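## Task

Remove the cardboard box from the closet, set it on the desk, and close the closet door completely. The two remaining items must stay on the closet shelves. The robot must not tip over or be left leaning, or the task fails. Anything that stays in place only because the robot is holding it does not count.

## Robot and tools

Robot: a Hello Robot Stretch 4 with one arm. It has an omni-wheel base, a lift that rides up a mast, an arm that telescopes forward, a wrist with yaw, pitch and roll joints, and a two-finger gripper. It stands about 1.6 m tall, and the base rim lies within 0.23 m of the base origin. Loose objects may occasionally get nudged by an outside force. The robot keeps obeying its last command while the operator thinks.

Frames: the base frame has its origin on the floor under the base centre, with x forward, y left and z up. hand_pose is given in this frame and marks a point between the open fingertips. With all wrist joints at zero its axes line up with the base's. The printed value may be slightly wrong. The odometry frame is the base frame as it was when the scene began. base_odometry comes only from wheel rotation, so wheel slip shows up as travel. Heading is positive to the left and runs from -3.142 to 3.142.

execute_actions: "actions" is a list holding one action or none. An empty list just reports state and images. An action contains "base", "joints" or both, and may add "pace" and "contact_limits". The other form is "end_of_arm" on its own. Motions within one action start together and may finish at different times. Each action lasts at most 15 s.
- base: one key per action. Each is a relative move counted from the base position in the latest state report, not a pose. translate_m drives straight along x in metres, forward positive, -2 to 2. strafe_m slides sideways in metres, left positive, -2 to 2. rotate_rad turns in place in radians, counter-clockwise positive, -3.2 to 3.2.
- joints: absolute targets, one number per joint name, with the done tolerance in brackets. lift_m is height in metres, 0 to 1.2 (±0.004). arm_m is extension in metres, 0 to 0.55 (±0.004). wrist_yaw_rad runs -1.134 to 4.276 (±0.02): 0 points ahead, positive swings left, 3.14 is stowed back, and above 3.4 the arm may block it. wrist_pitch_rad runs -1.117 to 4.259 (±0.05): 0 is level, 1.57 points down. wrist_roll_rad runs -1.117 to 4.259 (±0.02): at 0 the fingers are level, and positive turns clockwise as seen from behind the gripper. gripper_m is the fingertip gap in metres, -0.038 to 0.141 (±0.004); negative values press the fingers together.
- A joint target outside its range is clipped, run, and flagged. Any other bad value or unknown key rejects the call and nothing moves. A joint or base left out of an action may still be pushing toward its earlier target, without the statuses showing it.
- pace: "slow", "default", "fast" or "max". The base reaches 0.1/0.3/0.4/0.6 m/s and turns at 1/2/3/4 rad/s in that order. With the lift above 0.2 m at the move's start, these caps shrink, down to 0.3 m/s and 1 rad/s at full height.
- contact_limits: only arm_m, from 0 (gentlest) to 0.75 (firmest), default 0.5. It sets how hard the arm may push before it halts.
- end_of_arm: "enable_torque" restarts wrist or gripper motors that shut off. They then hold their current position.
- cameras: a list from head_camera, head_left_camera, head_right_camera, wrist_camera, "all". Omitted, null or ["all"] gives every camera; [] gives none. The "pictures" line names the returned images in order.
If one result reports a stop, any later execute_actions, wait or finished_scene calls in the same reply are skipped.

wait: seconds from 0 to 10. Nothing new is commanded, and it returns the same state and images as an empty action list.
zoom_image: camera plus region [x0, y0, x1, y1] in pixels of that camera's latest full image, origin at the top left, at most 504 by 504.
finished_scene: scene is the number of the current scene. It ends the scene for good once the last command has been held, reports success, and gives the next task.

Results: base_status and joint_status tell how each motion ended. "done" means reached; for the base it only means the wheels turned the full amount. "off_target" means it stopped short and may still be pushing. "contact_stop_at_<key>" means it hit something; the lift, arm or wheels go slack, so a loaded lift can sag and the base can drift. "limit_stop_at_<name>" means a built-in limit intervened. "time_out" and "torque_fault" are also possible. After any of these stops the old target is dropped. on_its_own lists things not commanded by this call; its "held at" is the held target, not the actual position. lidar_m gives 12 rough ranges in metres over 30-degree sectors: the 1st is ahead, then counter-clockwise (4th left, 7th behind, 10th right). "-" means nothing seen or closer than 0.25 m. It sees from about 0.15 m up and can miss glass, thin legs and objects behind. wrist_depth_mm is a 7x7 grid of depths, 100 to 2000 mm, read from the top left. turned_by_wheels differing from turned_by_imu by over about 0.1 rad suggests a collision or slip, and the heading error is roughly their difference. base_tilt is in degrees, forward and right positive, with a fixed bias of up to about 1.5. motor_effort is a percentage, positive toward higher joint values, with the peak in brackets; readings are noisy. For wheel_0, wheel_1 and wheel_2, positive turns the base right.

Gripping: close to a gap below the object's width. A tighter setting squeezes harder and draws the object inward. Neither the reading nor "done" proves a grasp; look for a clear change in gripper effort. If the fingertips jam on a surface, raise the lift.

Cameras: head_camera is a 420x560 pinhole at the mast top, aimed down and forward; turn the base to look elsewhere. head_left_camera and head_right_camera are 420x672 fisheyes aimed more steeply down, and they show the base and arm. wrist_camera is 616x392 and looks along the fingers. Calibration is given in OpenCV form with small errors.

Avoid: tipping, since a tilt over 6 degrees makes the lift, arm and wheels go slack. Don't drive or turn with more than 1 kg held while arm_m exceeds 0.2, especially at fast paces. Avoid long strong pushes or pulls with the gripper raised. Torque faults happen when a wrist motor strains fully or a level gripper carries over about 2 kg. Self-collision can occur when pitch is below -0.2 and roll is below -0.4 or above 4. To unfold at the start, send lift_m 0.4 with wrist_yaw_rad 0 in one action. Also avoid dropping objects, slamming the door, and hard impacts.

Each tool is called after "Request:" by a JSON object that holds its "name" and its "arguments".

## Session

Request:
{"name": "execute_actions", "arguments": {"actions": []}}

Scene clock: 0.00 s.
base_odometry: x=+0.000 y=+0.000 heading=+0.000 (m, m, rad; odometry frame)
turned_by_wheels: +0.000 (rad since the last result)
turned_by_imu: +0.000 (rad since the last result)
base_tilt: forward=-0.6 right=+0.3 (deg)
lidar_m: 2.98 1.77 1.75 1.29 1.12 1.10 1.30 1.48 1.45 1.72 2.62 2.60
base_status: not commanded
joint_positions: lift_m=+0.149 arm_m=+0.001 wrist_yaw_rad=+3.073 wrist_pitch_rad=-0.010 wrist_roll_rad=-0.010 gripper_m=+0.057
joint_status: not commanded
motor_effort: lift_m=+20 arm_m=-1 wrist_yaw_rad=-1 wrist_pitch_rad=-6 wrist_roll_rad=+0 gripper_m=-4 wheel_0=-1 wheel_1=-1 wheel_2=+0 (%)
hand_pose: x=-0.1097 y=+0.1069 z=+0.3297 quat_wxyz=(+0.034, +0.005, -0.005, +0.999) (m; base frame)
wrist_depth_mm: 135 138 1863 1499 1255 1078 960 / - 137 1808 1499 1281 1078 960 / 105 136 289 1499 1281 1098 960 / 117 136 1661 1499 1281 1098 976 / 1921 - 1863 1499 1281 1098 960 / 1464 1464 208 1430 211 1078 960 / 946 917 854 539 854 878 904
pictures: head_camera, head_left_camera, head_right_camera, wrist_camera
camera_calibration (this result's frames):
wrist_camera: T_world_to_cam=[[0.100763, 0.994888, -0.00665026, -0.0941712], [-0.0265656, -0.00399144, -0.999639, 0.383504], [-0.994556, 0.100903, 0.0260276, 0.0960303], [0, 0, 0, 1]] pos_world=[0.115184, 0.0855308, 0.38024]
Images, in order (width x height): head_camera 420x560, head_left_camera 420x672, head_right_camera 420x672, wrist_camera 616x392.

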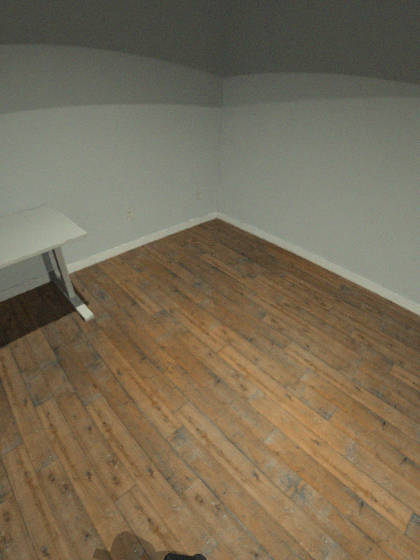

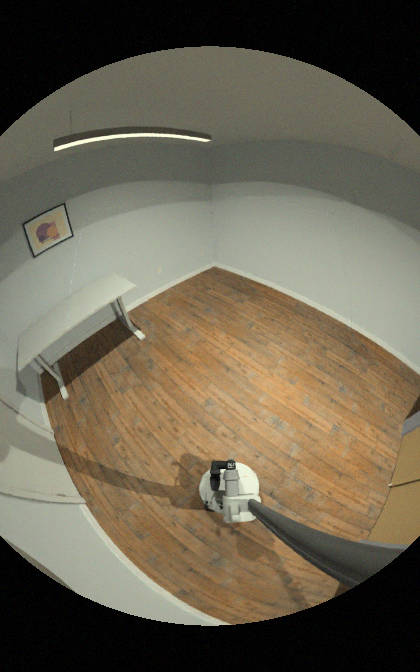

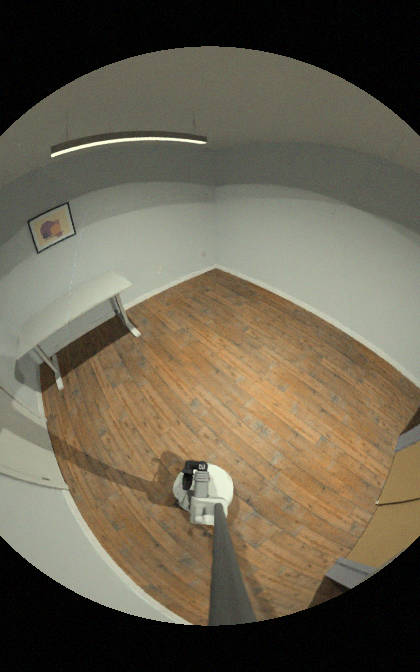

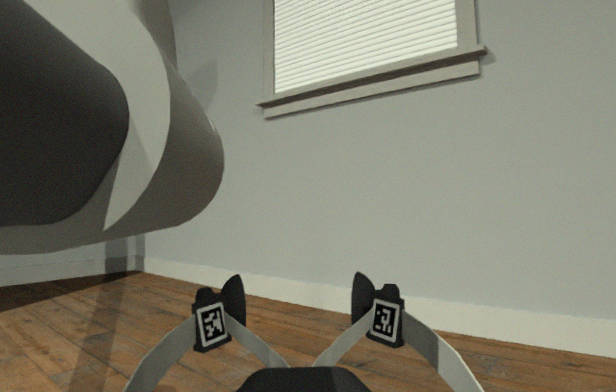

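Request:
{"name": "execute_actions", "arguments": {"actions": [{"base":{"rotate_rad":-2.32},"joints":{"lift_m":0.8,"wrist_yaw_rad":0,"wrist_roll_rad":1.57,"gripper_m":-0.01},"pace":"fast"}]}}

Scene clock: 7.97 s.
base_odometry: x=+0.000 y=+0.000 heading=-2.320 (m, m, rad; odometry frame)
turned_by_wheels: -2.320 (rad since the last result)
turned_by_imu: -2.338 (rad since the last result)
base_tilt: forward=-0.6 right=+0.3 (deg)
lidar_m: 1.42 1.60 2.12 2.60 2.74 1.85 1.75 1.58 1.16 1.08 1.13 1.63
base_status: done
joint_positions: lift_m=+0.800 arm_m=+0.001 wrist_yaw_rad=+0.000 wrist_pitch_rad=-0.010 wrist_roll_rad=+1.570 gripper_m=-0.010
joint_status: all done
motor_effort: lift_m=+23(26) arm_m=-1(1) wrist_yaw_rad=-1(8) wrist_pitch_rad=-7(7) wrist_roll_rad=+1(5) gripper_m=-10(9) wheel_0=+1(9) wheel_1=+1(15) wheel_2=+0(10) (%)
hand_pose: x=+0.4607 y=-0.0873 z=+0.9809 quat_wxyz=(+0.707, +0.707, -0.003, +0.004) (m; base frame)
wrist_depth_mm: 1921 1921 1983 1983 1983 1863 1308 / 1983 1921 1921 1983 - 1983 1366 / 1983 1921 1983 1983 1983 1921 1366 / 1921 1921 1921 - 1983 1808 1308 / 1229 1229 1229 1255 1229 1255 1281 / 1281 1281 1229 200 1308 1308 1336 / 1281 1281 176 741 176 1366 1336
pictures: head_camera, head_left_camera, head_right_camera, wrist_camera
camera_calibration (this result's frames):
wrist_camera: T_world_to_cam=[[-0.022406, 0.01579, -0.999624, 0.99121], [0.0153597, 0.999763, 0.0154479, 0.121451], [0.999631, -0.0150078, -0.0226432, -0.21517], [0, 0, 0, 1]] pos_world=[0.235434, -0.140302, 0.98409]
Images, in order (width x height): head_camera 420x560, head_left_camera 420x672, head_right_camera 420x672, wrist_camera 616x392.

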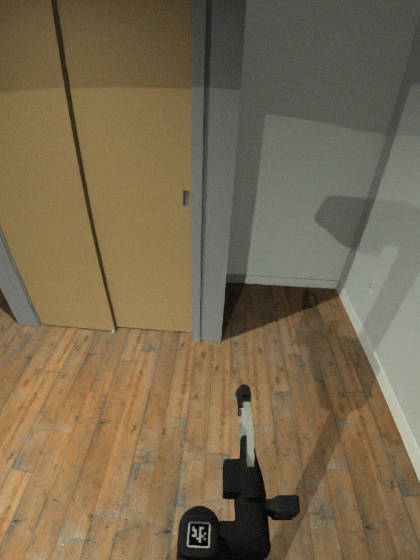

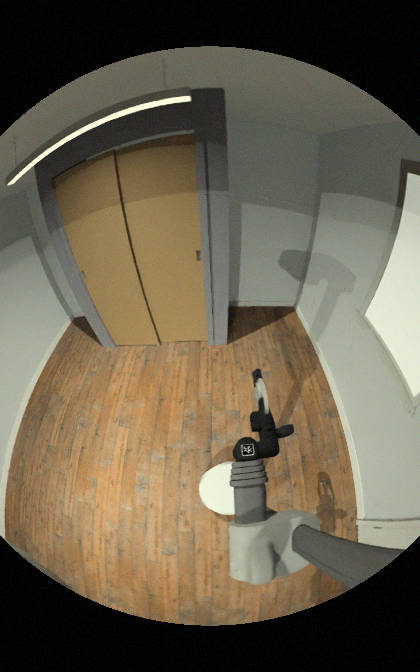

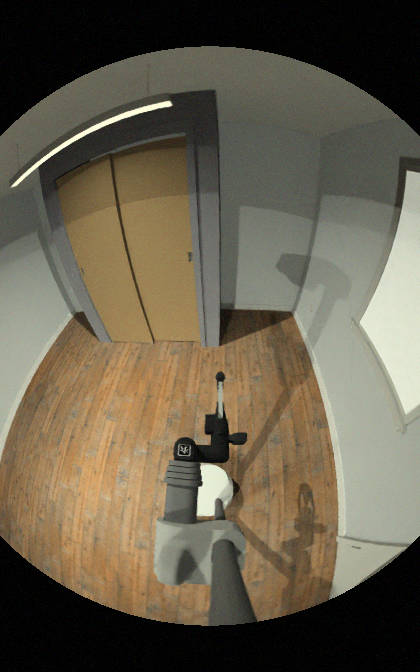

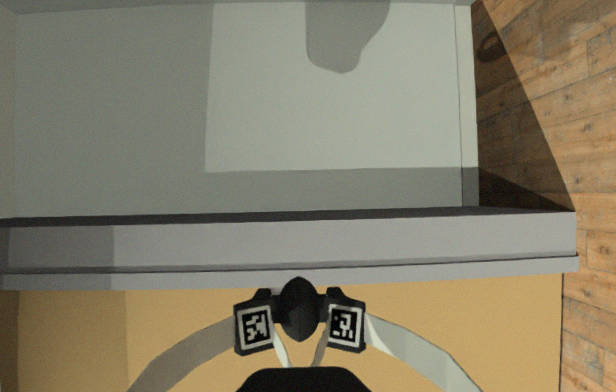

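Request:
{"name": "execute_actions", "arguments": {"actions": [{"base":{"translate_m":0.85},"joints":{"lift_m":0.83},"pace":"max"}], "cameras": []}}

Request:
{"name": "execute_actions", "arguments": {"actions": [{"base":{"strafe_m":0.24},"pace":"fast"}], "cameras": ["head_camera","wrist_camera"]}}

Scene clock: 34.93 s.
base_odometry: x=-0.579 y=-0.623 heading=-2.320 (m, m, rad; odometry frame)
turned_by_wheels: +0.000 (rad since the last result)
turned_by_imu: -0.005 (rad since the last result)
base_tilt: forward=-0.5 right=+0.4 (deg)
lidar_m: 0.59 0.70 0.95 2.61 2.72 3.55 3.48 1.58 1.14 1.10 1.18 1.39
base_status: done
joint_positions: lift_m=+0.830 arm_m=+0.001 wrist_yaw_rad=+0.000 wrist_pitch_rad=-0.010 wrist_roll_rad=+1.570 gripper_m=-0.010
joint_status: all done
motor_effort: lift_m=+22(26) arm_m=-1(1) wrist_yaw_rad=-2(1) wrist_pitch_rad=-6(7) wrist_roll_rad=+1(1) gripper_m=-9(8) wheel_0=+1(5) wheel_1=+2(9) wheel_2=+0(14) (%)
hand_pose: x=+0.4607 y=-0.0874 z=+1.0110 quat_wxyz=(+0.707, +0.707, -0.004, +0.004) (m; base frame)
wrist_depth_mm: 1098 1098 1118 1098 1138 1138 1160 / 1078 1078 1118 1138 1138 1138 1160 / 1078 1078 1118 1138 1118 1138 1160 / 1098 1098 1118 1138 1138 1160 1138 / 539 530 521 504 480 455 436 / 370 375 377 200 384 389 392 / 370 370 176 281 176 389 389
pictures: none
No camera images: the call's "cameras" was empty. Leave "cameras" out to get every camera's image.

Scene clock: 36.77 s.
base_odometry: x=-0.403 y=-0.786 heading=-2.320 (m, m, rad; odometry frame)
turned_by_wheels: +0.000 (rad since the last result)
turned_by_imu: +0.000 (rad since the last result)
base_tilt: forward=-0.6 right=+0.3 (deg)
lidar_m: 0.60 0.70 0.89 2.35 2.47 3.39 3.46 1.95 1.41 1.34 1.45 0.63
base_status: done
joint_positions: lift_m=+0.830 arm_m=+0.001 wrist_yaw_rad=+0.000 wrist_pitch_rad=-0.010 wrist_roll_rad=+1.570 gripper_m=-0.010
joint_status: not commanded
motor_effort: lift_m=+22(22) arm_m=-1(1) wrist_yaw_rad=-2(0) wrist_pitch_rad=-6(6) wrist_roll_rad=+1(1) gripper_m=-9(9) wheel_0=-1(12) wheel_1=-1(15) wheel_2=+0(0) (%)
hand_pose: x=+0.4607 y=-0.0874 z=+1.0110 quat_wxyz=(+0.707, +0.707, -0.004, +0.004) (m; base frame)
wrist_depth_mm: 1078 741 741 750 768 768 1160 / 373 377 379 384 389 392 394 / 373 375 379 382 387 392 394 / 362 364 366 370 373 377 379 / 433 436 439 449 449 455 459 / 436 439 442 200 452 455 459 / 436 436 175 314 176 455 459
pictures: head_camera, wrist_camera
camera_calibration (this result's frames):
wrist_camera: T_world_to_cam=[[-0.0222721, 0.0158, -0.999627, 1.02126], [0.0158078, 0.999756, 0.0154498, 0.120907], [0.999627, -0.0154578, -0.0225164, -0.214616], [0, 0, 0, 1]] pos_world=[0.23537, -0.140331, 1.01418]
Images, in order (width x height): head_camera 420x560, wrist_camera 616x392.

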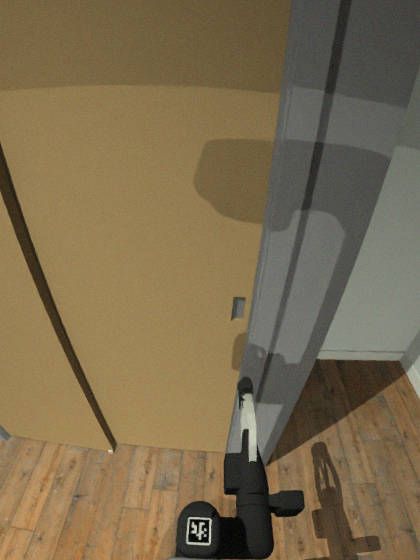

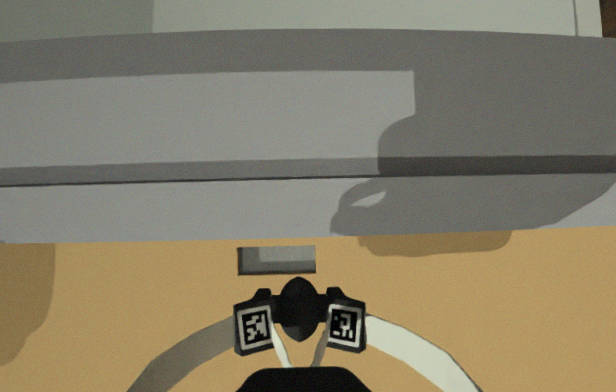

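Request:
{"name": "execute_actions", "arguments": {"actions": [{"base":{"translate_m":0.12},"joints":{"lift_m":0.848}}], "cameras": ["wrist_camera"]}}

Scene clock: 47.10 s.
base_odometry: x=-0.484 y=-0.874 heading=-2.319 (m, m, rad; odometry frame)
turned_by_wheels: +0.000 (rad since the last result)
turned_by_imu: +0.000 (rad since the last result)
base_tilt: forward=-0.6 right=+0.3 (deg)
lidar_m: 0.48 0.57 0.74 2.34 2.46 3.41 3.62 1.95 1.40 1.34 1.47 0.50
base_status: done
joint_positions: lift_m=+0.848 arm_m=+0.001 wrist_yaw_rad=+0.000 wrist_pitch_rad=-0.010 wrist_roll_rad=+1.570 gripper_m=-0.010
joint_status: all done
motor_effort: lift_m=+23(25) arm_m=-1(1) wrist_yaw_rad=-2(2) wrist_pitch_rad=-6(6) wrist_roll_rad=+1(1) gripper_m=-7(11) wheel_0=+3(7) wheel_1=+4(6) wheel_2=-1(10) (%)
hand_pose: x=+0.4607 y=-0.0874 z=+1.0289 quat_wxyz=(+0.707, +0.707, -0.004, +0.004) (m; base frame)
wrist_depth_mm: 256 258 260 262 266 267 270 / 255 257 260 263 265 267 270 / 255 257 260 263 265 268 270 / 242 245 247 248 252 253 256 / 243 245 247 263 327 330 334 / 317 319 322 200 329 332 336 / 317 319 175 254 176 332 336
pictures: wrist_camera
camera_calibration (this result's frames):
wrist_camera: T_world_to_cam=[[-0.0222723, 0.0158, -0.999627, 1.03913], [0.0158078, 0.999756, 0.0154498, 0.120631], [0.999627, -0.0154578, -0.0225166, -0.214213], [0, 0, 0, 1]] pos_world=[0.23537, -0.140331, 1.03205]
Images, in order (width x height): wrist_camera 616x392.

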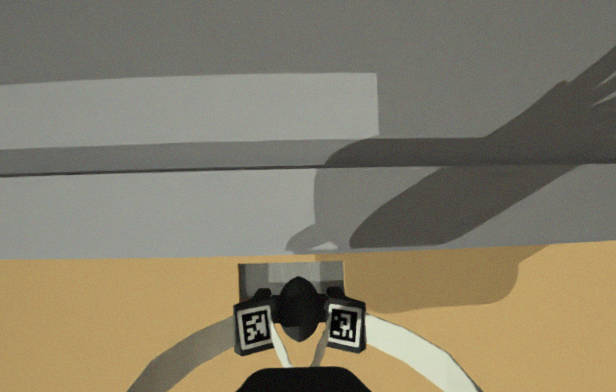

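Request:
{"name": "execute_actions", "arguments": {"actions": [{"base":{"strafe_m":0.008},"joints":{"arm_m":0.115},"contact_limits":{"arm_m":0.08},"pace":"slow"}], "cameras": ["wrist_camera"]}}

Scene clock: 57.20 s.
base_odometry: x=-0.479 y=-0.879 heading=-2.319 (m, m, rad; odometry frame)
turned_by_wheels: +0.000 (rad since the last result)
turned_by_imu: +0.000 (rad since the last result)
base_tilt: forward=-0.6 right=+0.3 (deg)
lidar_m: 0.51 0.56 0.74 2.34 2.44 3.39 3.59 1.97 1.41 1.34 1.47 0.47
base_status: done
joint_positions: lift_m=+0.848 arm_m=+0.112 wrist_yaw_rad=-0.003 wrist_pitch_rad=-0.010 wrist_roll_rad=+1.570 gripper_m=-0.010
joint_status: arm_m contact_stop (moved +0.111 of +0.114)
on_its_own: arm_m is slack since a contact_stop
motor_effort: lift_m=+23(23) arm_m=+0(10) wrist_yaw_rad=+8(9) wrist_pitch_rad=-6(6) wrist_roll_rad=+1(1) gripper_m=-5(6) wheel_0=+0(6) wheel_1=+3(8) wheel_2=-3(3) (%)
contact_limits: arm_m 0.08
hand_pose: x=+0.5714 y=-0.0883 z=+1.0289 quat_wxyz=(+0.707, +0.707, -0.005, +0.003) (m; base frame)
wrist_depth_mm: 149 150 152 153 155 156 - / 149 150 151 153 154 156 158 / 136 136 138 139 140 142 143 / 135 136 138 139 140 141 143 / 135 136 138 139 140 142 183 / 211 213 213 202 220 222 224 / 211 212 179 194 198 221 224
pictures: wrist_camera
camera_calibration (this result's frames):
wrist_camera: T_world_to_cam=[[-0.0221521, 0.0158828, -0.999628, 1.04157], [0.0189658, 0.999701, 0.0154637, 0.117968], [0.999575, -0.0186162, -0.0224467, -0.32522], [0, 0, 0, 1]] pos_world=[0.345917, -0.14053, 1.03206]
Images, in order (width x height): wrist_camera 616x392.

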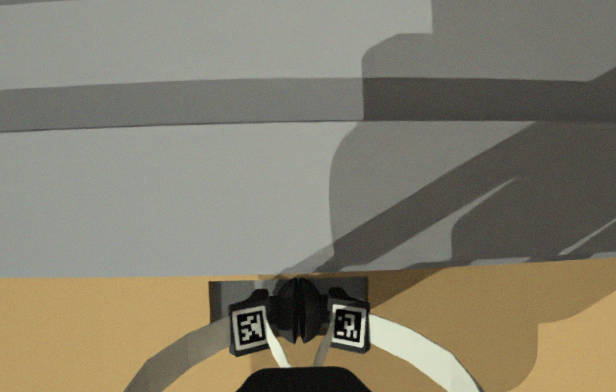

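Request:
{"name": "execute_actions", "arguments": {"actions": [{"base":{"strafe_m":0.42},"joints":{"arm_m":0.107},"pace":"slow"}]}}

Scene clock: 71.90 s.
base_odometry: x=-0.171 y=-1.165 heading=-2.320 (m, m, rad; odometry frame)
turned_by_wheels: +0.000 (rad since the last result)
turned_by_imu: -0.002 (rad since the last result)
base_tilt: forward=-0.5 right=+0.3 (deg)
lidar_m: 0.51 0.53 0.79 1.93 2.02 2.80 3.60 2.56 1.86 1.77 0.71 0.74
base_status: done
joint_positions: lift_m=+0.848 arm_m=+0.108 wrist_yaw_rad=-0.002 wrist_pitch_rad=-0.010 wrist_roll_rad=+1.570 gripper_m=-0.010
joint_status: all done
motor_effort: lift_m=+23(23) arm_m=-4(4) wrist_yaw_rad=+5(20) wrist_pitch_rad=-6(6) wrist_roll_rad=+1(1) gripper_m=-10(8) wheel_0=-5(10) wheel_1=+3(5) wheel_2=-2(1) (%)
hand_pose: x=+0.5669 y=-0.0880 z=+1.0289 quat_wxyz=(+0.707, +0.707, -0.004, +0.003) (m; base frame)
wrist_depth_mm: 878 654 904 904 917 597 842 / 878 668 891 904 917 609 842 / 878 661 904 904 904 621 809 / 866 654 904 891 917 621 820 / 221 224 233 228 229 232 233 / 220 222 224 200 229 231 234 / 220 222 175 205 176 231 233
pictures: head_camera, head_left_camera, head_right_camera, wrist_camera
camera_calibration (this result's frames):
wrist_camera: T_world_to_cam=[[-0.0221709, 0.0158595, -0.999628, 1.04147], [0.0178141, 0.999722, 0.0154659, 0.118372], [0.999595, -0.0174646, -0.0224472, -0.320693], [0, 0, 0, 1]] pos_world=[0.341545, -0.140458, 1.03206]
Images, in order (width x height): head_camera 420x560, head_left_camera 420x672, head_right_camera 420x672, wrist_camera 616x392.

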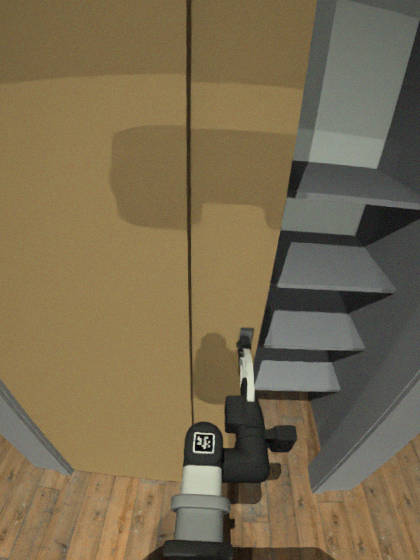

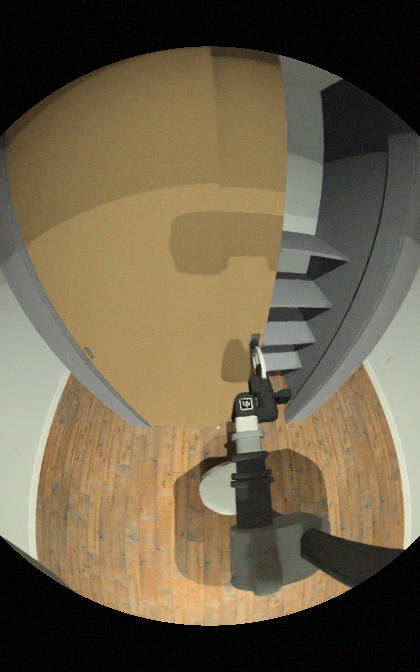

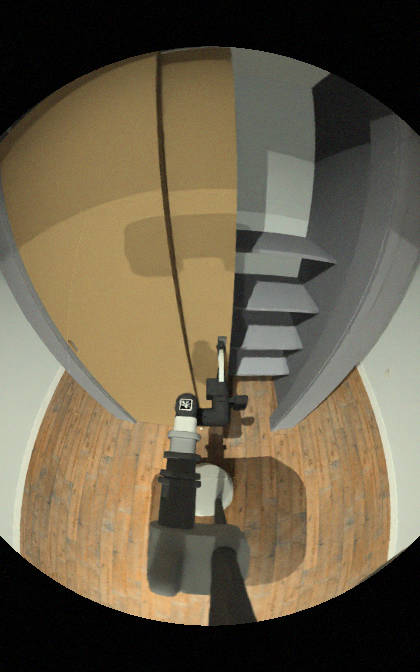

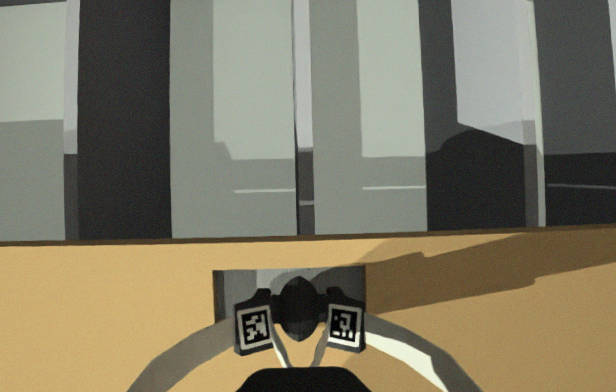

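Request:
{"name": "zoom_image", "arguments": {"camera": "head_right_camera", "region": [200, 200, 360, 420]}}

Region (200, 200, 360, 420) of head_right_camera's 420x672 image, scaled by 2.291, with more detail than that image has; it fills the left 367 columns of this view, and the rest is white.

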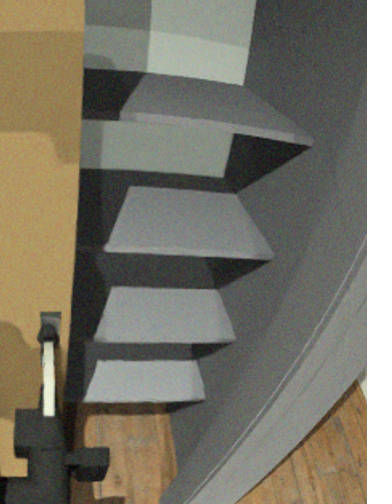

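Request:
{"name": "execute_actions", "arguments": {"actions": [{"base":{"strafe_m":-0.43},"joints":{"arm_m":0.108},"pace":"slow"}], "cameras": ["wrist_camera","head_camera"]}}

Scene clock: 96.67 s.
base_odometry: x=-0.486 y=-0.872 heading=-2.319 (m, m, rad; odometry frame)
turned_by_wheels: +0.001 (rad since the last result)
turned_by_imu: +0.001 (rad since the last result)
base_tilt: forward=-0.5 right=+0.3 (deg)
lidar_m: 0.48 0.59 0.73 2.36 2.47 3.43 3.59 1.98 1.38 1.34 1.45 0.49
base_status: done
joint_positions: lift_m=+0.848 arm_m=+0.108 wrist_yaw_rad=+0.010 wrist_pitch_rad=-0.011 wrist_roll_rad=+1.570 gripper_m=-0.010
joint_status: all done
on_its_own: wrist_yaw_rad is at rest, and its effort (-31) is outside its rest range (-13 to +13)
motor_effort: lift_m=+23(23) arm_m=+1(3) wrist_yaw_rad=-31(30) wrist_pitch_rad=-6(5) wrist_roll_rad=+1(0) gripper_m=-7(7) wheel_0=+12(14) wheel_1=+0(8) wheel_2=-1(4) (%)
hand_pose: x=+0.5680 y=-0.0846 z=+1.0290 quat_wxyz=(+0.707, +0.707, +0.000, +0.007) (m; base frame)
wrist_depth_mm: 150 151 153 154 155 157 - / 150 151 153 154 156 158 158 / 138 138 140 141 142 144 145 / 137 138 139 141 142 144 145 / 138 139 140 141 143 144 145 / 214 216 216 200 223 225 227 / 215 216 176 183 177 226 227
pictures: head_camera, wrist_camera
camera_calibration (this result's frames):
wrist_camera: T_world_to_cam=[[-0.022218, 0.0155961, -0.999631, 1.04149], [0.00591824, 0.999863, 0.0154681, 0.121685], [0.999736, -0.00557238, -0.0223073, -0.320876], [0, 0, 0, 1]] pos_world=[0.343211, -0.139699, 1.03207]
Images, in order (width x height): head_camera 420x560, wrist_camera 616x392.

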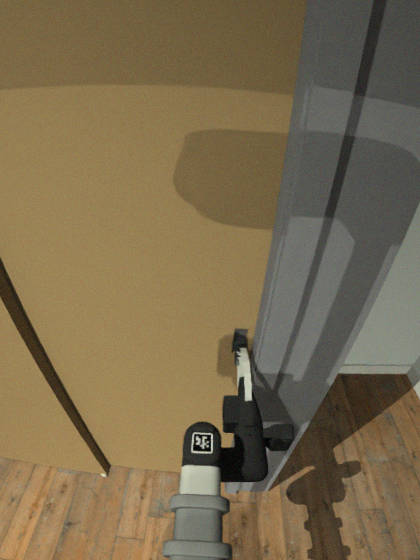

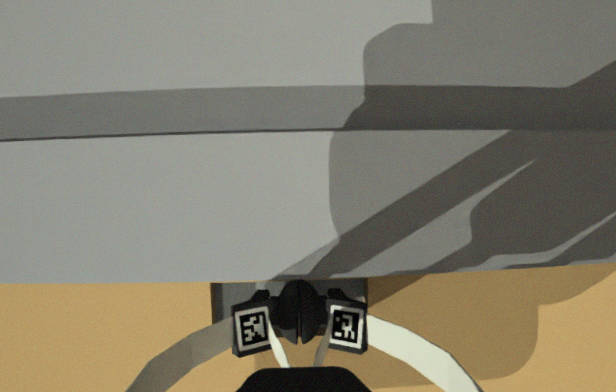

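Request:
{"name": "execute_actions", "arguments": {"actions": [{"base":{"strafe_m":0.01},"joints":{"arm_m":0.0}}], "cameras": ["wrist_camera"]}}

Request:
{"name": "execute_actions", "arguments": {"actions": [{"base":{"strafe_m":1.13},"pace":"max"}], "cameras": ["wrist_camera","head_camera"]}}

Scene clock: 109.00 s.
base_odometry: x=-0.478 y=-0.879 heading=-2.319 (m, m, rad; odometry frame)
turned_by_wheels: +0.000 (rad since the last result)
turned_by_imu: +0.000 (rad since the last result)
base_tilt: forward=-0.5 right=+0.3 (deg)
lidar_m: 0.49 0.55 0.73 2.34 2.46 3.41 3.62 1.96 1.40 1.34 1.46 0.48
base_status: done
joint_positions: lift_m=+0.848 arm_m=+0.002 wrist_yaw_rad=+0.000 wrist_pitch_rad=-0.010 wrist_roll_rad=+1.570 gripper_m=-0.010
joint_status: all done
joint sent to its limit — the command would take arm_m past its lower limit, so that joint was sent only as far as its limit.
motor_effort: lift_m=+23(23) arm_m=-5(4) wrist_yaw_rad=-2(29) wrist_pitch_rad=-7(7) wrist_roll_rad=+1(1) gripper_m=-8(9) wheel_0=-2(10) wheel_1=+2(11) wheel_2=+0(1) (%)
hand_pose: x=+0.4614 y=-0.0874 z=+1.0289 quat_wxyz=(+0.707, +0.707, -0.004, +0.004) (m; base frame)
wrist_depth_mm: 256 258 260 264 266 270 271 / 256 258 260 264 266 268 271 / 256 257 259 263 265 268 271 / 243 245 246 249 251 254 256 / 315 319 322 325 327 330 332 / 317 319 320 200 327 330 334 / 315 319 176 254 176 330 332
pictures: wrist_camera
camera_calibration (this result's frames):
wrist_camera: T_world_to_cam=[[-0.0223651, 0.0158142, -0.999625, 1.03916], [0.0157754, 0.999756, 0.0154634, 0.120611], [0.999625, -0.0154236, -0.0226091, -0.214828], [0, 0, 0, 1]] pos_world=[0.236086, -0.140329, 1.03205]
Images, in order (width x height): wrist_camera 616x392.

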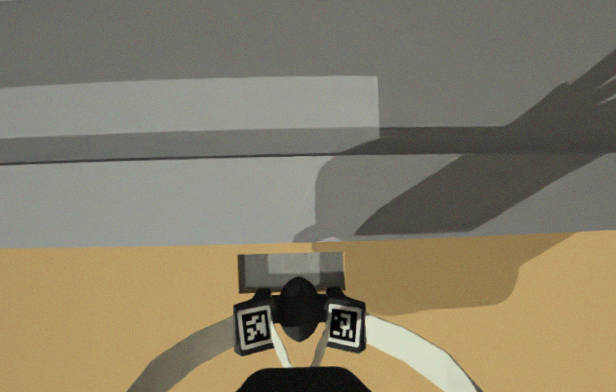

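Scene clock: 113.10 s.
base_odometry: x=+0.350 y=-1.648 heading=-2.319 (m, m, rad; odometry frame)
turned_by_wheels: +0.000 (rad since the last result)
turned_by_imu: +0.000 (rad since the last result)
base_tilt: forward=-0.6 right=+0.4 (deg)
lidar_m: 0.49 0.52 1.26 1.20 1.26 1.77 3.59 2.89 2.63 2.47 0.76 0.55
base_status: done
joint_positions: lift_m=+0.848 arm_m=+0.002 wrist_yaw_rad=+0.000 wrist_pitch_rad=-0.010 wrist_roll_rad=+1.570 gripper_m=-0.010
joint_status: not commanded
motor_effort: lift_m=+23(23) arm_m=-5(5) wrist_yaw_rad=+0(3) wrist_pitch_rad=-7(6) wrist_roll_rad=+1(1) gripper_m=-6(11) wheel_0=+1(11) wheel_1=-1(14) wheel_2=+0(1) (%)
hand_pose: x=+0.4614 y=-0.0874 z=+1.0289 quat_wxyz=(+0.707, +0.707, -0.004, +0.004) (m; base frame)
wrist_depth_mm: 289 290 293 296 298 301 304 / 289 290 293 297 298 303 304 / 287 291 294 296 298 301 304 / 287 290 293 296 297 300 304 / 287 290 293 307 298 301 304 / 287 289 291 200 293 285 287 / 257 258 176 224 176 270 272
pictures: head_camera, wrist_camera
camera_calibration (this result's frames):
wrist_camera: T_world_to_cam=[[-0.022365, 0.0158145, -0.999625, 1.03919], [0.0157848, 0.999756, 0.0154634, 0.120609], [0.999625, -0.0154331, -0.0226091, -0.214827], [0, 0, 0, 1]] pos_world=[0.236084, -0.140329, 1.03208]
Images, in order (width x height): head_camera 420x560, wrist_camera 616x392.

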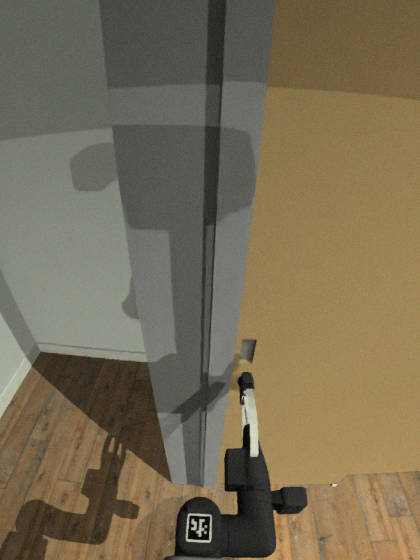

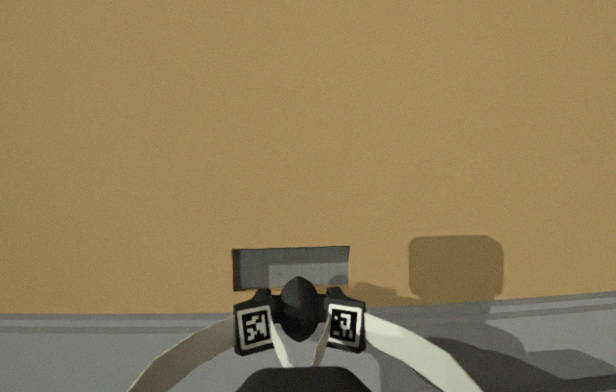

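Request:
{"name": "execute_actions", "arguments": {"actions": [{"base":{"strafe_m":-0.008},"joints":{"arm_m":0.072},"contact_limits":{"arm_m":0.08},"pace":"slow"}], "cameras": []}}

Request:
{"name": "execute_actions", "arguments": {"actions": [{"base":{"strafe_m":-0.48},"joints":{"arm_m":0.072},"pace":"slow"}]}}

Scene clock: 123.30 s.
base_odometry: x=+0.344 y=-1.642 heading=-2.319 (m, m, rad; odometry frame)
turned_by_wheels: +0.000 (rad since the last result)
turned_by_imu: +0.000 (rad since the last result)
base_tilt: forward=-0.6 right=+0.4 (deg)
lidar_m: 0.49 0.53 1.28 1.22 1.28 1.79 3.57 2.94 2.59 2.48 0.73 0.53
base_status: done
joint_positions: lift_m=+0.848 arm_m=+0.071 wrist_yaw_rad=+0.000 wrist_pitch_rad=-0.010 wrist_roll_rad=+1.570 gripper_m=-0.010
joint_status: all done
motor_effort: lift_m=+23(23) arm_m=+5(4) wrist_yaw_rad=+0(1) wrist_pitch_rad=-7(7) wrist_roll_rad=+1(1) gripper_m=-7(7) wheel_0=+3(6) wheel_1=-2(6) wheel_2=+0(0) (%)
contact_limits: arm_m 0.08
hand_pose: x=+0.5305 y=-0.0874 z=+1.0289 quat_wxyz=(+0.707, +0.707, -0.004, +0.004) (m; base frame)
wrist_depth_mm: 220 222 224 226 229 231 233 / 220 222 224 226 229 230 232 / 220 222 224 226 229 230 233 / 220 222 224 226 229 231 232 / 220 222 224 226 229 230 232 / 220 222 224 200 228 230 232 / 216 215 175 198 176 213 214
pictures: none
No camera images: the call's "cameras" was empty. Leave "cameras" out to get every camera's image.

Scene clock: 129.23 s.
base_odometry: x=-0.008 y=-1.316 heading=-2.319 (m, m, rad; odometry frame)
turned_by_wheels: +0.000 (rad since the last result)
turned_by_imu: +0.000 (rad since the last result)
base_tilt: forward=-0.5 right=+0.3 (deg)
lidar_m: 0.49 0.65 0.73 1.71 1.76 2.49 3.57 2.84 2.05 1.97 0.74 0.52
base_status: done
joint_positions: lift_m=+0.848 arm_m=+0.071 wrist_yaw_rad=+0.000 wrist_pitch_rad=-0.010 wrist_roll_rad=+1.570 gripper_m=-0.010
joint_status: all done
motor_effort: lift_m=+23(23) arm_m=+5(5) wrist_yaw_rad=-2(17) wrist_pitch_rad=-6(6) wrist_roll_rad=+1(1) gripper_m=-9(9) wheel_0=+3(11) wheel_1=-3(9) wheel_2=-1(4) (%)
hand_pose: x=+0.5306 y=-0.0873 z=+1.0289 quat_wxyz=(+0.707, +0.707, -0.004, +0.004) (m; base frame)
wrist_depth_mm: 215 217 220 221 224 226 228 / 215 217 220 221 224 226 228 / 215 216 219 221 224 226 228 / 215 216 219 222 223 226 227 / 215 217 220 221 224 226 228 / 214 216 218 200 224 226 228 / 564 217 175 202 176 559 854
pictures: head_camera, head_left_camera, head_right_camera, wrist_camera
camera_calibration (this result's frames):
wrist_camera: T_world_to_cam=[[-0.0223382, 0.0158084, -0.999625, 1.04073], [0.015513, 0.99976, 0.0154639, 0.119583], [0.99963, -0.0151617, -0.0225781, -0.283997], [0, 0, 0, 1]] pos_world=[0.305285, -0.140312, 1.03208]
Images, in order (width x height): head_camera 420x560, head_left_camera 420x672, head_right_camera 420x672, wrist_camera 616x392.

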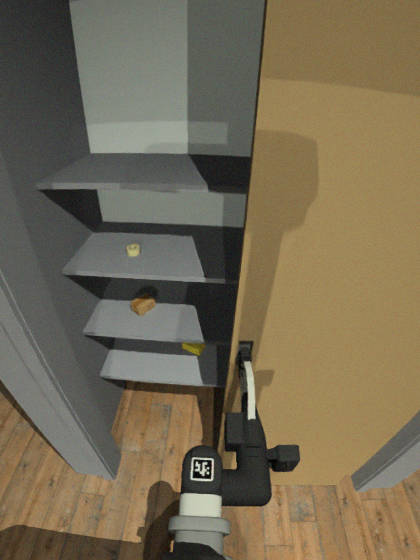

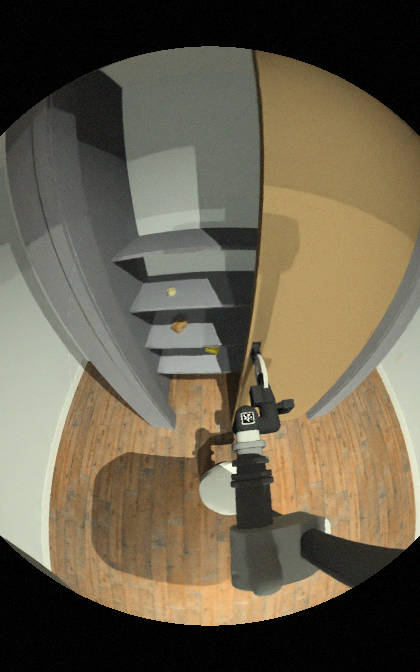

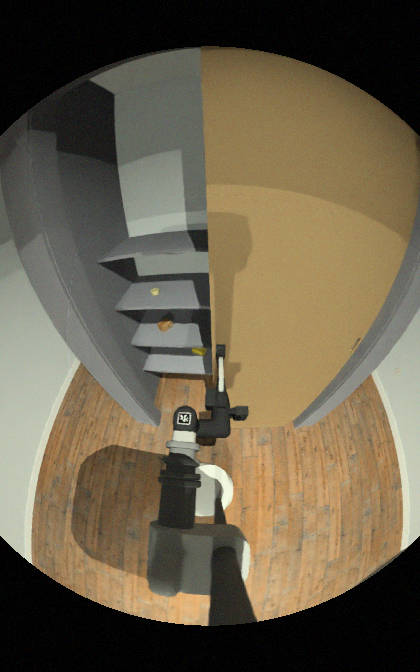

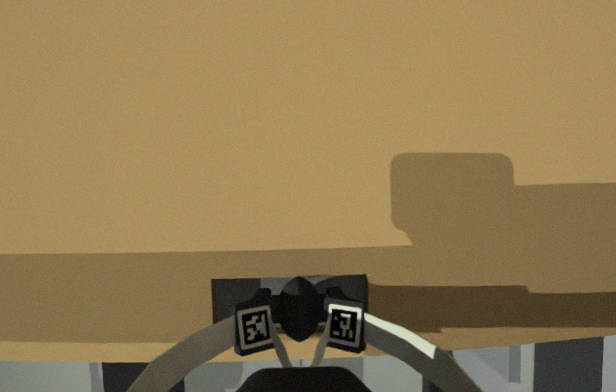

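Request:
{"name": "zoom_image", "arguments": {"camera": "head_camera", "region": [80, 260, 220, 360]}}

Region (80, 260, 220, 360) of head_camera's 420x560 image, scaled by 3.600, with more detail than that image has; it fills the top 360 rows of this view, and the rest is white.

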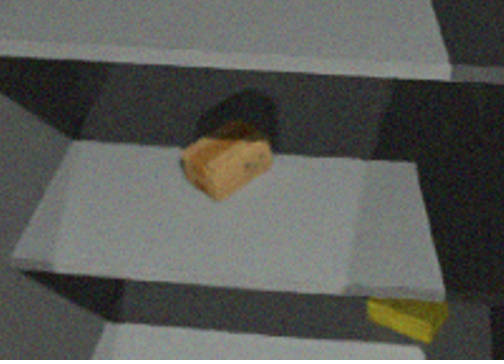

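Request:
{"name": "execute_actions", "arguments": {"actions": [{"joints":{"arm_m":0.0},"pace":"fast"}], "cameras": []}}

Request:
{"name": "execute_actions", "arguments": {"actions": [{"base":{"strafe_m":0.2},"joints":{"lift_m":0.68,"wrist_roll_rad":0,"wrist_pitch_rad":0.2,"wrist_yaw_rad":0.3},"pace":"fast"}], "cameras": []}}

Request:
{"name": "execute_actions", "arguments": {"actions": [{"base":{"translate_m":0.16},"joints":{"arm_m":0.15,"gripper_m":0.14},"contact_limits":{"arm_m":0.2}}], "cameras": ["wrist_camera","head_camera"]}}

Scene clock: 151.67 s.
base_odometry: x=-0.008 y=-1.316 heading=-2.319 (m, m, rad; odometry frame)
turned_by_wheels: +0.000 (rad since the last result)
turned_by_imu: +0.000 (rad since the last result)
base_tilt: forward=-0.5 right=+0.4 (deg)
lidar_m: 0.50 0.65 0.75 1.69 1.79 2.48 3.58 2.87 2.06 1.99 0.71 0.53
base_status: not commanded
joint_positions: lift_m=+0.848 arm_m=+0.002 wrist_yaw_rad=+0.000 wrist_pitch_rad=-0.010 wrist_roll_rad=+1.570 gripper_m=-0.010
joint_status: all done
joint sent to its limit — the command would take arm_m past its lower limit, so that joint was sent only as far as its limit.
motor_effort: lift_m=+23(23) arm_m=-5(5) wrist_yaw_rad=-2(1) wrist_pitch_rad=-7(7) wrist_roll_rad=+1(1) gripper_m=-7(8) wheel_0=+3(3) wheel_1=-3(3) wheel_2=-1(1) (%)
hand_pose: x=+0.4614 y=-0.0874 z=+1.0289 quat_wxyz=(+0.707, +0.707, -0.004, +0.004) (m; base frame)
wrist_depth_mm: 281 283 285 289 291 294 297 / 282 282 286 289 291 294 296 / 281 283 286 289 290 294 297 / 281 283 286 289 291 294 296 / 281 283 286 289 291 294 297 / 281 283 285 200 291 294 778 / 991 654 176 397 176 676 878
pictures: none
No camera images: the call's "cameras" was empty. Leave "cameras" out to get every camera's image.

Scene clock: 153.37 s.
base_odometry: x=+0.139 y=-1.452 heading=-2.319 (m, m, rad; odometry frame)
turned_by_wheels: +0.000 (rad since the last result)
turned_by_imu: +0.000 (rad since the last result)
base_tilt: forward=-0.6 right=+0.3 (deg)
lidar_m: 0.80 0.55 1.57 1.49 1.57 2.19 3.58 2.90 2.30 2.19 0.72 0.57
base_status: done
joint_positions: lift_m=+0.680 arm_m=+0.002 wrist_yaw_rad=+0.300 wrist_pitch_rad=+0.202 wrist_roll_rad=+0.000 gripper_m=-0.010
joint_status: all done
motor_effort: lift_m=+16(22) arm_m=-4(5) wrist_yaw_rad=-1(3) wrist_pitch_rad=-6(7) wrist_roll_rad=+0(3) gripper_m=-8(8) wheel_0=+0(11) wheel_1=-2(11) wheel_2=+0(0) (%)
hand_pose: x=+0.4687 y=+0.0000 z=+0.8006 quat_wxyz=(+0.984, -0.015, +0.100, +0.149) (m; base frame)
wrist_depth_mm: 303 389 707 960 707 683 661 / 306 394 715 976 904 854 820 / 315 399 768 1008 946 891 854 / 319 402 778 866 960 891 866 / 330 404 699 1060 676 647 591 / 340 404 699 200 1008 960 904 / 351 379 175 484 176 768 768
pictures: none
No camera images: the call's "cameras" was empty. Leave "cameras" out to get every camera's image.

Scene clock: 155.80 s.
base_odometry: x=+0.030 y=-1.569 heading=-2.319 (m, m, rad; odometry frame)
turned_by_wheels: +0.000 (rad since the last result)
turned_by_imu: -0.001 (rad since the last result)
base_tilt: forward=-0.5 right=+0.3 (deg)
lidar_m: 0.65 0.40 0.51 1.49 1.56 2.16 3.75 3.07 2.31 2.22 0.52 0.45
base_status: done
joint_positions: lift_m=+0.680 arm_m=+0.149 wrist_yaw_rad=+0.300 wrist_pitch_rad=+0.202 wrist_roll_rad=+0.000 gripper_m=+0.140
joint_status: all done
motor_effort: lift_m=+16(16) arm_m=+4(7) wrist_yaw_rad=+0(0) wrist_pitch_rad=-6(7) wrist_roll_rad=+0(0) gripper_m=+0(7) wheel_0=+1(8) wheel_1=+2(8) wheel_2=+2(9) (%)
contact_limits: arm_m 0.2
hand_pose: x=+0.6159 y=+0.0000 z=+0.8006 quat_wxyz=(+0.984, -0.015, +0.100, +0.149) (m; base frame)
wrist_depth_mm: 366 399 421 436 442 436 424 / 404 521 699 676 640 597 569 / 410 521 723 699 654 615 580 / 410 530 741 723 676 634 597 / 413 508 525 480 554 539 530 / 397 207 397 392 387 338 370 / 410 488 342 150 297 287 297
pictures: head_camera, wrist_camera
camera_calibration (this result's frames):
wrist_camera: T_world_to_cam=[[0.261523, -0.965144, -0.0101685, -0.153971], [-0.181736, -0.0388926, -0.982578, 0.954956], [0.947933, 0.258815, -0.185573, -0.210852], [0, 0, 0, 1]] pos_world=[0.41369, -0.0568924, 0.897625]
Images, in order (width x height): head_camera 420x560, wrist_camera 616x392.

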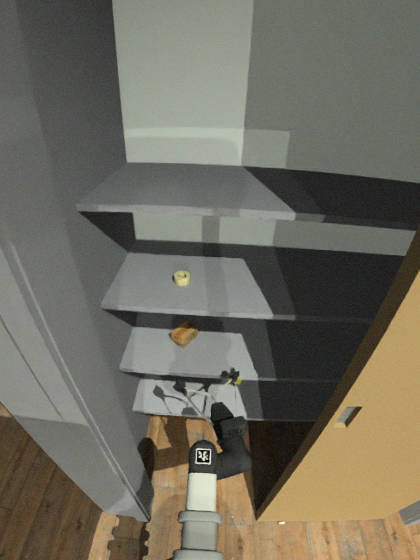

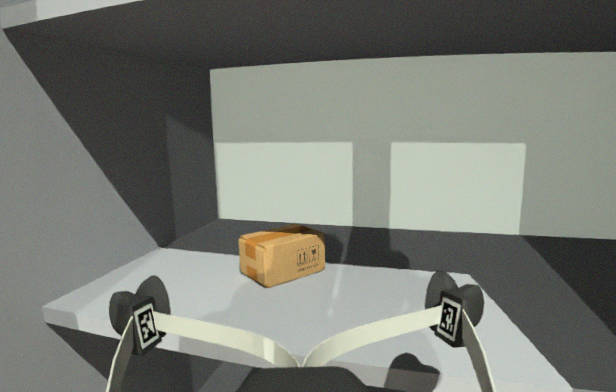

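Request:
{"name": "zoom_image", "arguments": {"camera": "wrist_camera", "region": [210, 200, 350, 310]}}

Region (210, 200, 350, 310) of wrist_camera's 616x392 image, scaled by 3.600; it fills the top 396 rows of this view, and the rest is white.

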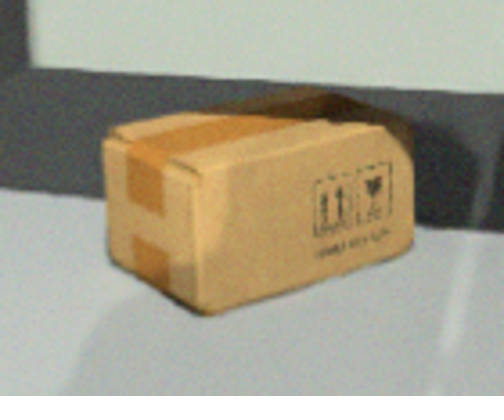

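Request:
{"name": "execute_actions", "arguments": {"actions": [{"base":{"strafe_m":-0.1},"joints":{"arm_m":0.3},"contact_limits":{"arm_m":0.2}}], "cameras": []}}

Request:
{"name": "execute_actions", "arguments": {"actions": [{"joints":{"arm_m":0.463,"wrist_yaw_rad":1.0},"contact_limits":{"arm_m":0.15}}], "cameras": ["wrist_camera","head_camera"]}}

Scene clock: 185.47 s.
base_odometry: x=-0.043 y=-1.501 heading=-2.319 (m, m, rad; odometry frame)
turned_by_wheels: +0.000 (rad since the last result)
turned_by_imu: +0.000 (rad since the last result)
base_tilt: forward=-0.5 right=+0.3 (deg)
lidar_m: 0.65 0.46 0.47 1.60 1.68 2.33 3.77 3.01 2.20 2.10 0.52 0.38
base_status: done
joint_positions: lift_m=+0.680 arm_m=+0.299 wrist_yaw_rad=+0.300 wrist_pitch_rad=+0.202 wrist_roll_rad=+0.000 gripper_m=+0.140
joint_status: all done
motor_effort: lift_m=+16(16) arm_m=+5(5) wrist_yaw_rad=-2(0) wrist_pitch_rad=-6(6) wrist_roll_rad=+0(0) gripper_m=+2(1) wheel_0=+0(9) wheel_1=-1(14) wheel_2=+0(1) (%)
contact_limits: arm_m 0.2
hand_pose: x=+0.7659 y=+0.0000 z=+0.8006 quat_wxyz=(+0.984, -0.015, +0.100, +0.149) (m; base frame)
wrist_depth_mm: 377 402 424 442 442 427 413 / 508 591 564 525 492 466 442 / 512 615 580 539 508 477 452 / 521 634 597 559 521 484 466 / 500 564 569 554 521 500 477 / 392 206 394 392 384 338 368 / 301 291 300 150 296 287 296
pictures: none
No camera images: the call's "cameras" was empty. Leave "cameras" out to get every camera's image.

Scene clock: 187.03 s.
base_odometry: x=-0.043 y=-1.501 heading=-2.319 (m, m, rad; odometry frame)
turned_by_wheels: +0.000 (rad since the last result)
turned_by_imu: +0.000 (rad since the last result)
base_tilt: forward=-0.6 right=+0.4 (deg)
lidar_m: 0.65 0.48 0.45 1.59 1.68 2.36 3.78 3.00 2.20 2.10 0.50 0.38
base_status: not commanded
joint_positions: lift_m=+0.680 arm_m=+0.462 wrist_yaw_rad=+1.000 wrist_pitch_rad=+0.202 wrist_roll_rad=+0.000 gripper_m=+0.140
joint_status: all done
motor_effort: lift_m=+16(16) arm_m=+5(4) wrist_yaw_rad=+0(5) wrist_pitch_rad=-6(6) wrist_roll_rad=+0(0) gripper_m=+3(3) wheel_0=+0(0) wheel_1=-1(2) wheel_2=+0(0) (%)
contact_limits: arm_m 0.15
hand_pose: x=+0.8594 y=+0.1905 z=+0.8006 quat_wxyz=(+0.873, -0.048, +0.089, +0.477) (m; base frame)
wrist_depth_mm: 315 345 389 421 413 347 301 / 325 359 407 466 449 357 306 / 330 368 415 480 462 368 309 / 338 375 427 496 477 373 319 / 342 382 433 496 477 379 322 / 349 207 394 394 384 338 327 / 304 293 226 150 294 286 296
pictures: head_camera, wrist_camera
camera_calibration (this result's frames):
wrist_camera: T_world_to_cam=[[0.821568, -0.570021, -0.0101021, -0.590424], [-0.113939, -0.146805, -0.982581, 0.968908], [0.558609, 0.808408, -0.185558, -0.261059], [0, 0, 0, 1]] pos_world=[0.7413, 0.0167294, 0.897625]
Images, in order (width x height): head_camera 420x560, wrist_camera 616x392.

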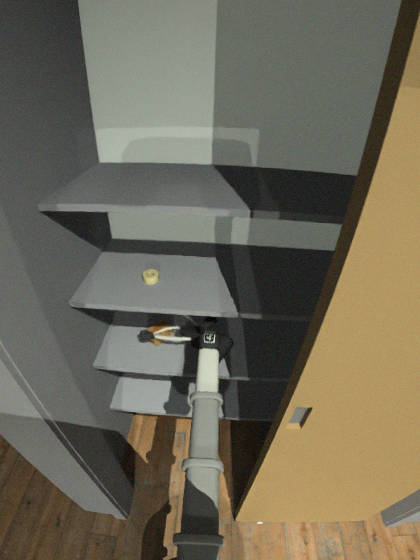

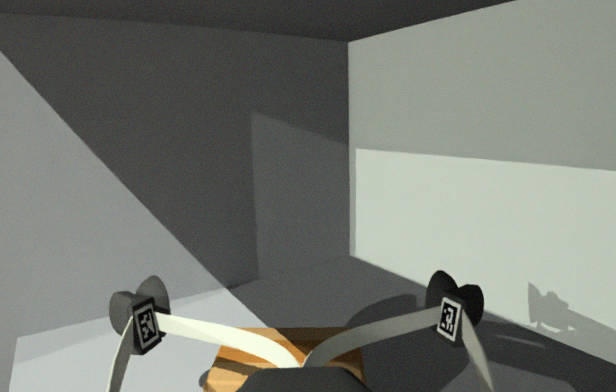

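Request:
{"name": "execute_actions", "arguments": {"actions": [{"joints":{"lift_m":0.625},"pace":"slow"}], "cameras": ["wrist_camera"]}}

Scene clock: 191.77 s.
base_odometry: x=-0.043 y=-1.501 heading=-2.319 (m, m, rad; odometry frame)
turned_by_wheels: +0.000 (rad since the last result)
turned_by_imu: +0.000 (rad since the last result)
base_tilt: forward=-0.6 right=+0.4 (deg)
lidar_m: 0.65 0.45 0.47 1.60 1.69 2.33 3.75 2.98 2.20 2.11 0.51 0.39
base_status: not commanded
joint_positions: lift_m=+0.625 arm_m=+0.462 wrist_yaw_rad=+1.000 wrist_pitch_rad=+0.202 wrist_roll_rad=+0.000 gripper_m=+0.140
joint_status: all done
motor_effort: lift_m=+16(16) arm_m=+5(5) wrist_yaw_rad=+0(0) wrist_pitch_rad=-6(6) wrist_roll_rad=+0(0) gripper_m=-1(0) wheel_0=+0(0) wheel_1=-1(2) wheel_2=+0(0) (%)
hand_pose: x=+0.8594 y=+0.1905 z=+0.7456 quat_wxyz=(+0.873, -0.048, +0.089, +0.477) (m; base frame)
wrist_depth_mm: 317 351 399 455 439 347 303 / 324 357 407 466 449 357 307 / 329 366 418 480 462 366 312 / 338 375 424 492 473 375 317 / 343 373 402 246 392 355 320 / 277 207 195 194 242 237 263 / 214 206 200 150 208 202 208
pictures: wrist_camera
camera_calibration (this result's frames):
wrist_camera: T_world_to_cam=[[0.821568, -0.570021, -0.0101021, -0.590981], [-0.113939, -0.146805, -0.982581, 0.914921], [0.558609, 0.808409, -0.185558, -0.271256], [0, 0, 0, 1]] pos_world=[0.741301, 0.0167294, 0.842681]
Images, in order (width x height): wrist_camera 616x392.

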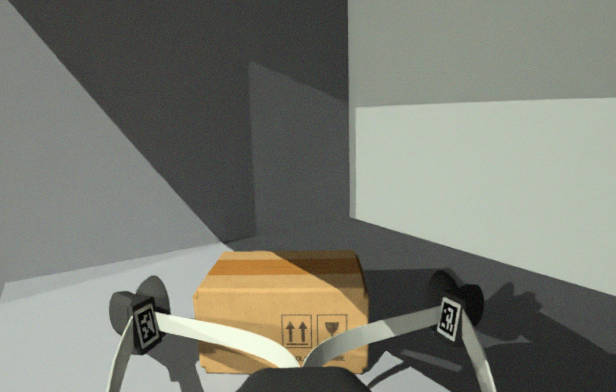

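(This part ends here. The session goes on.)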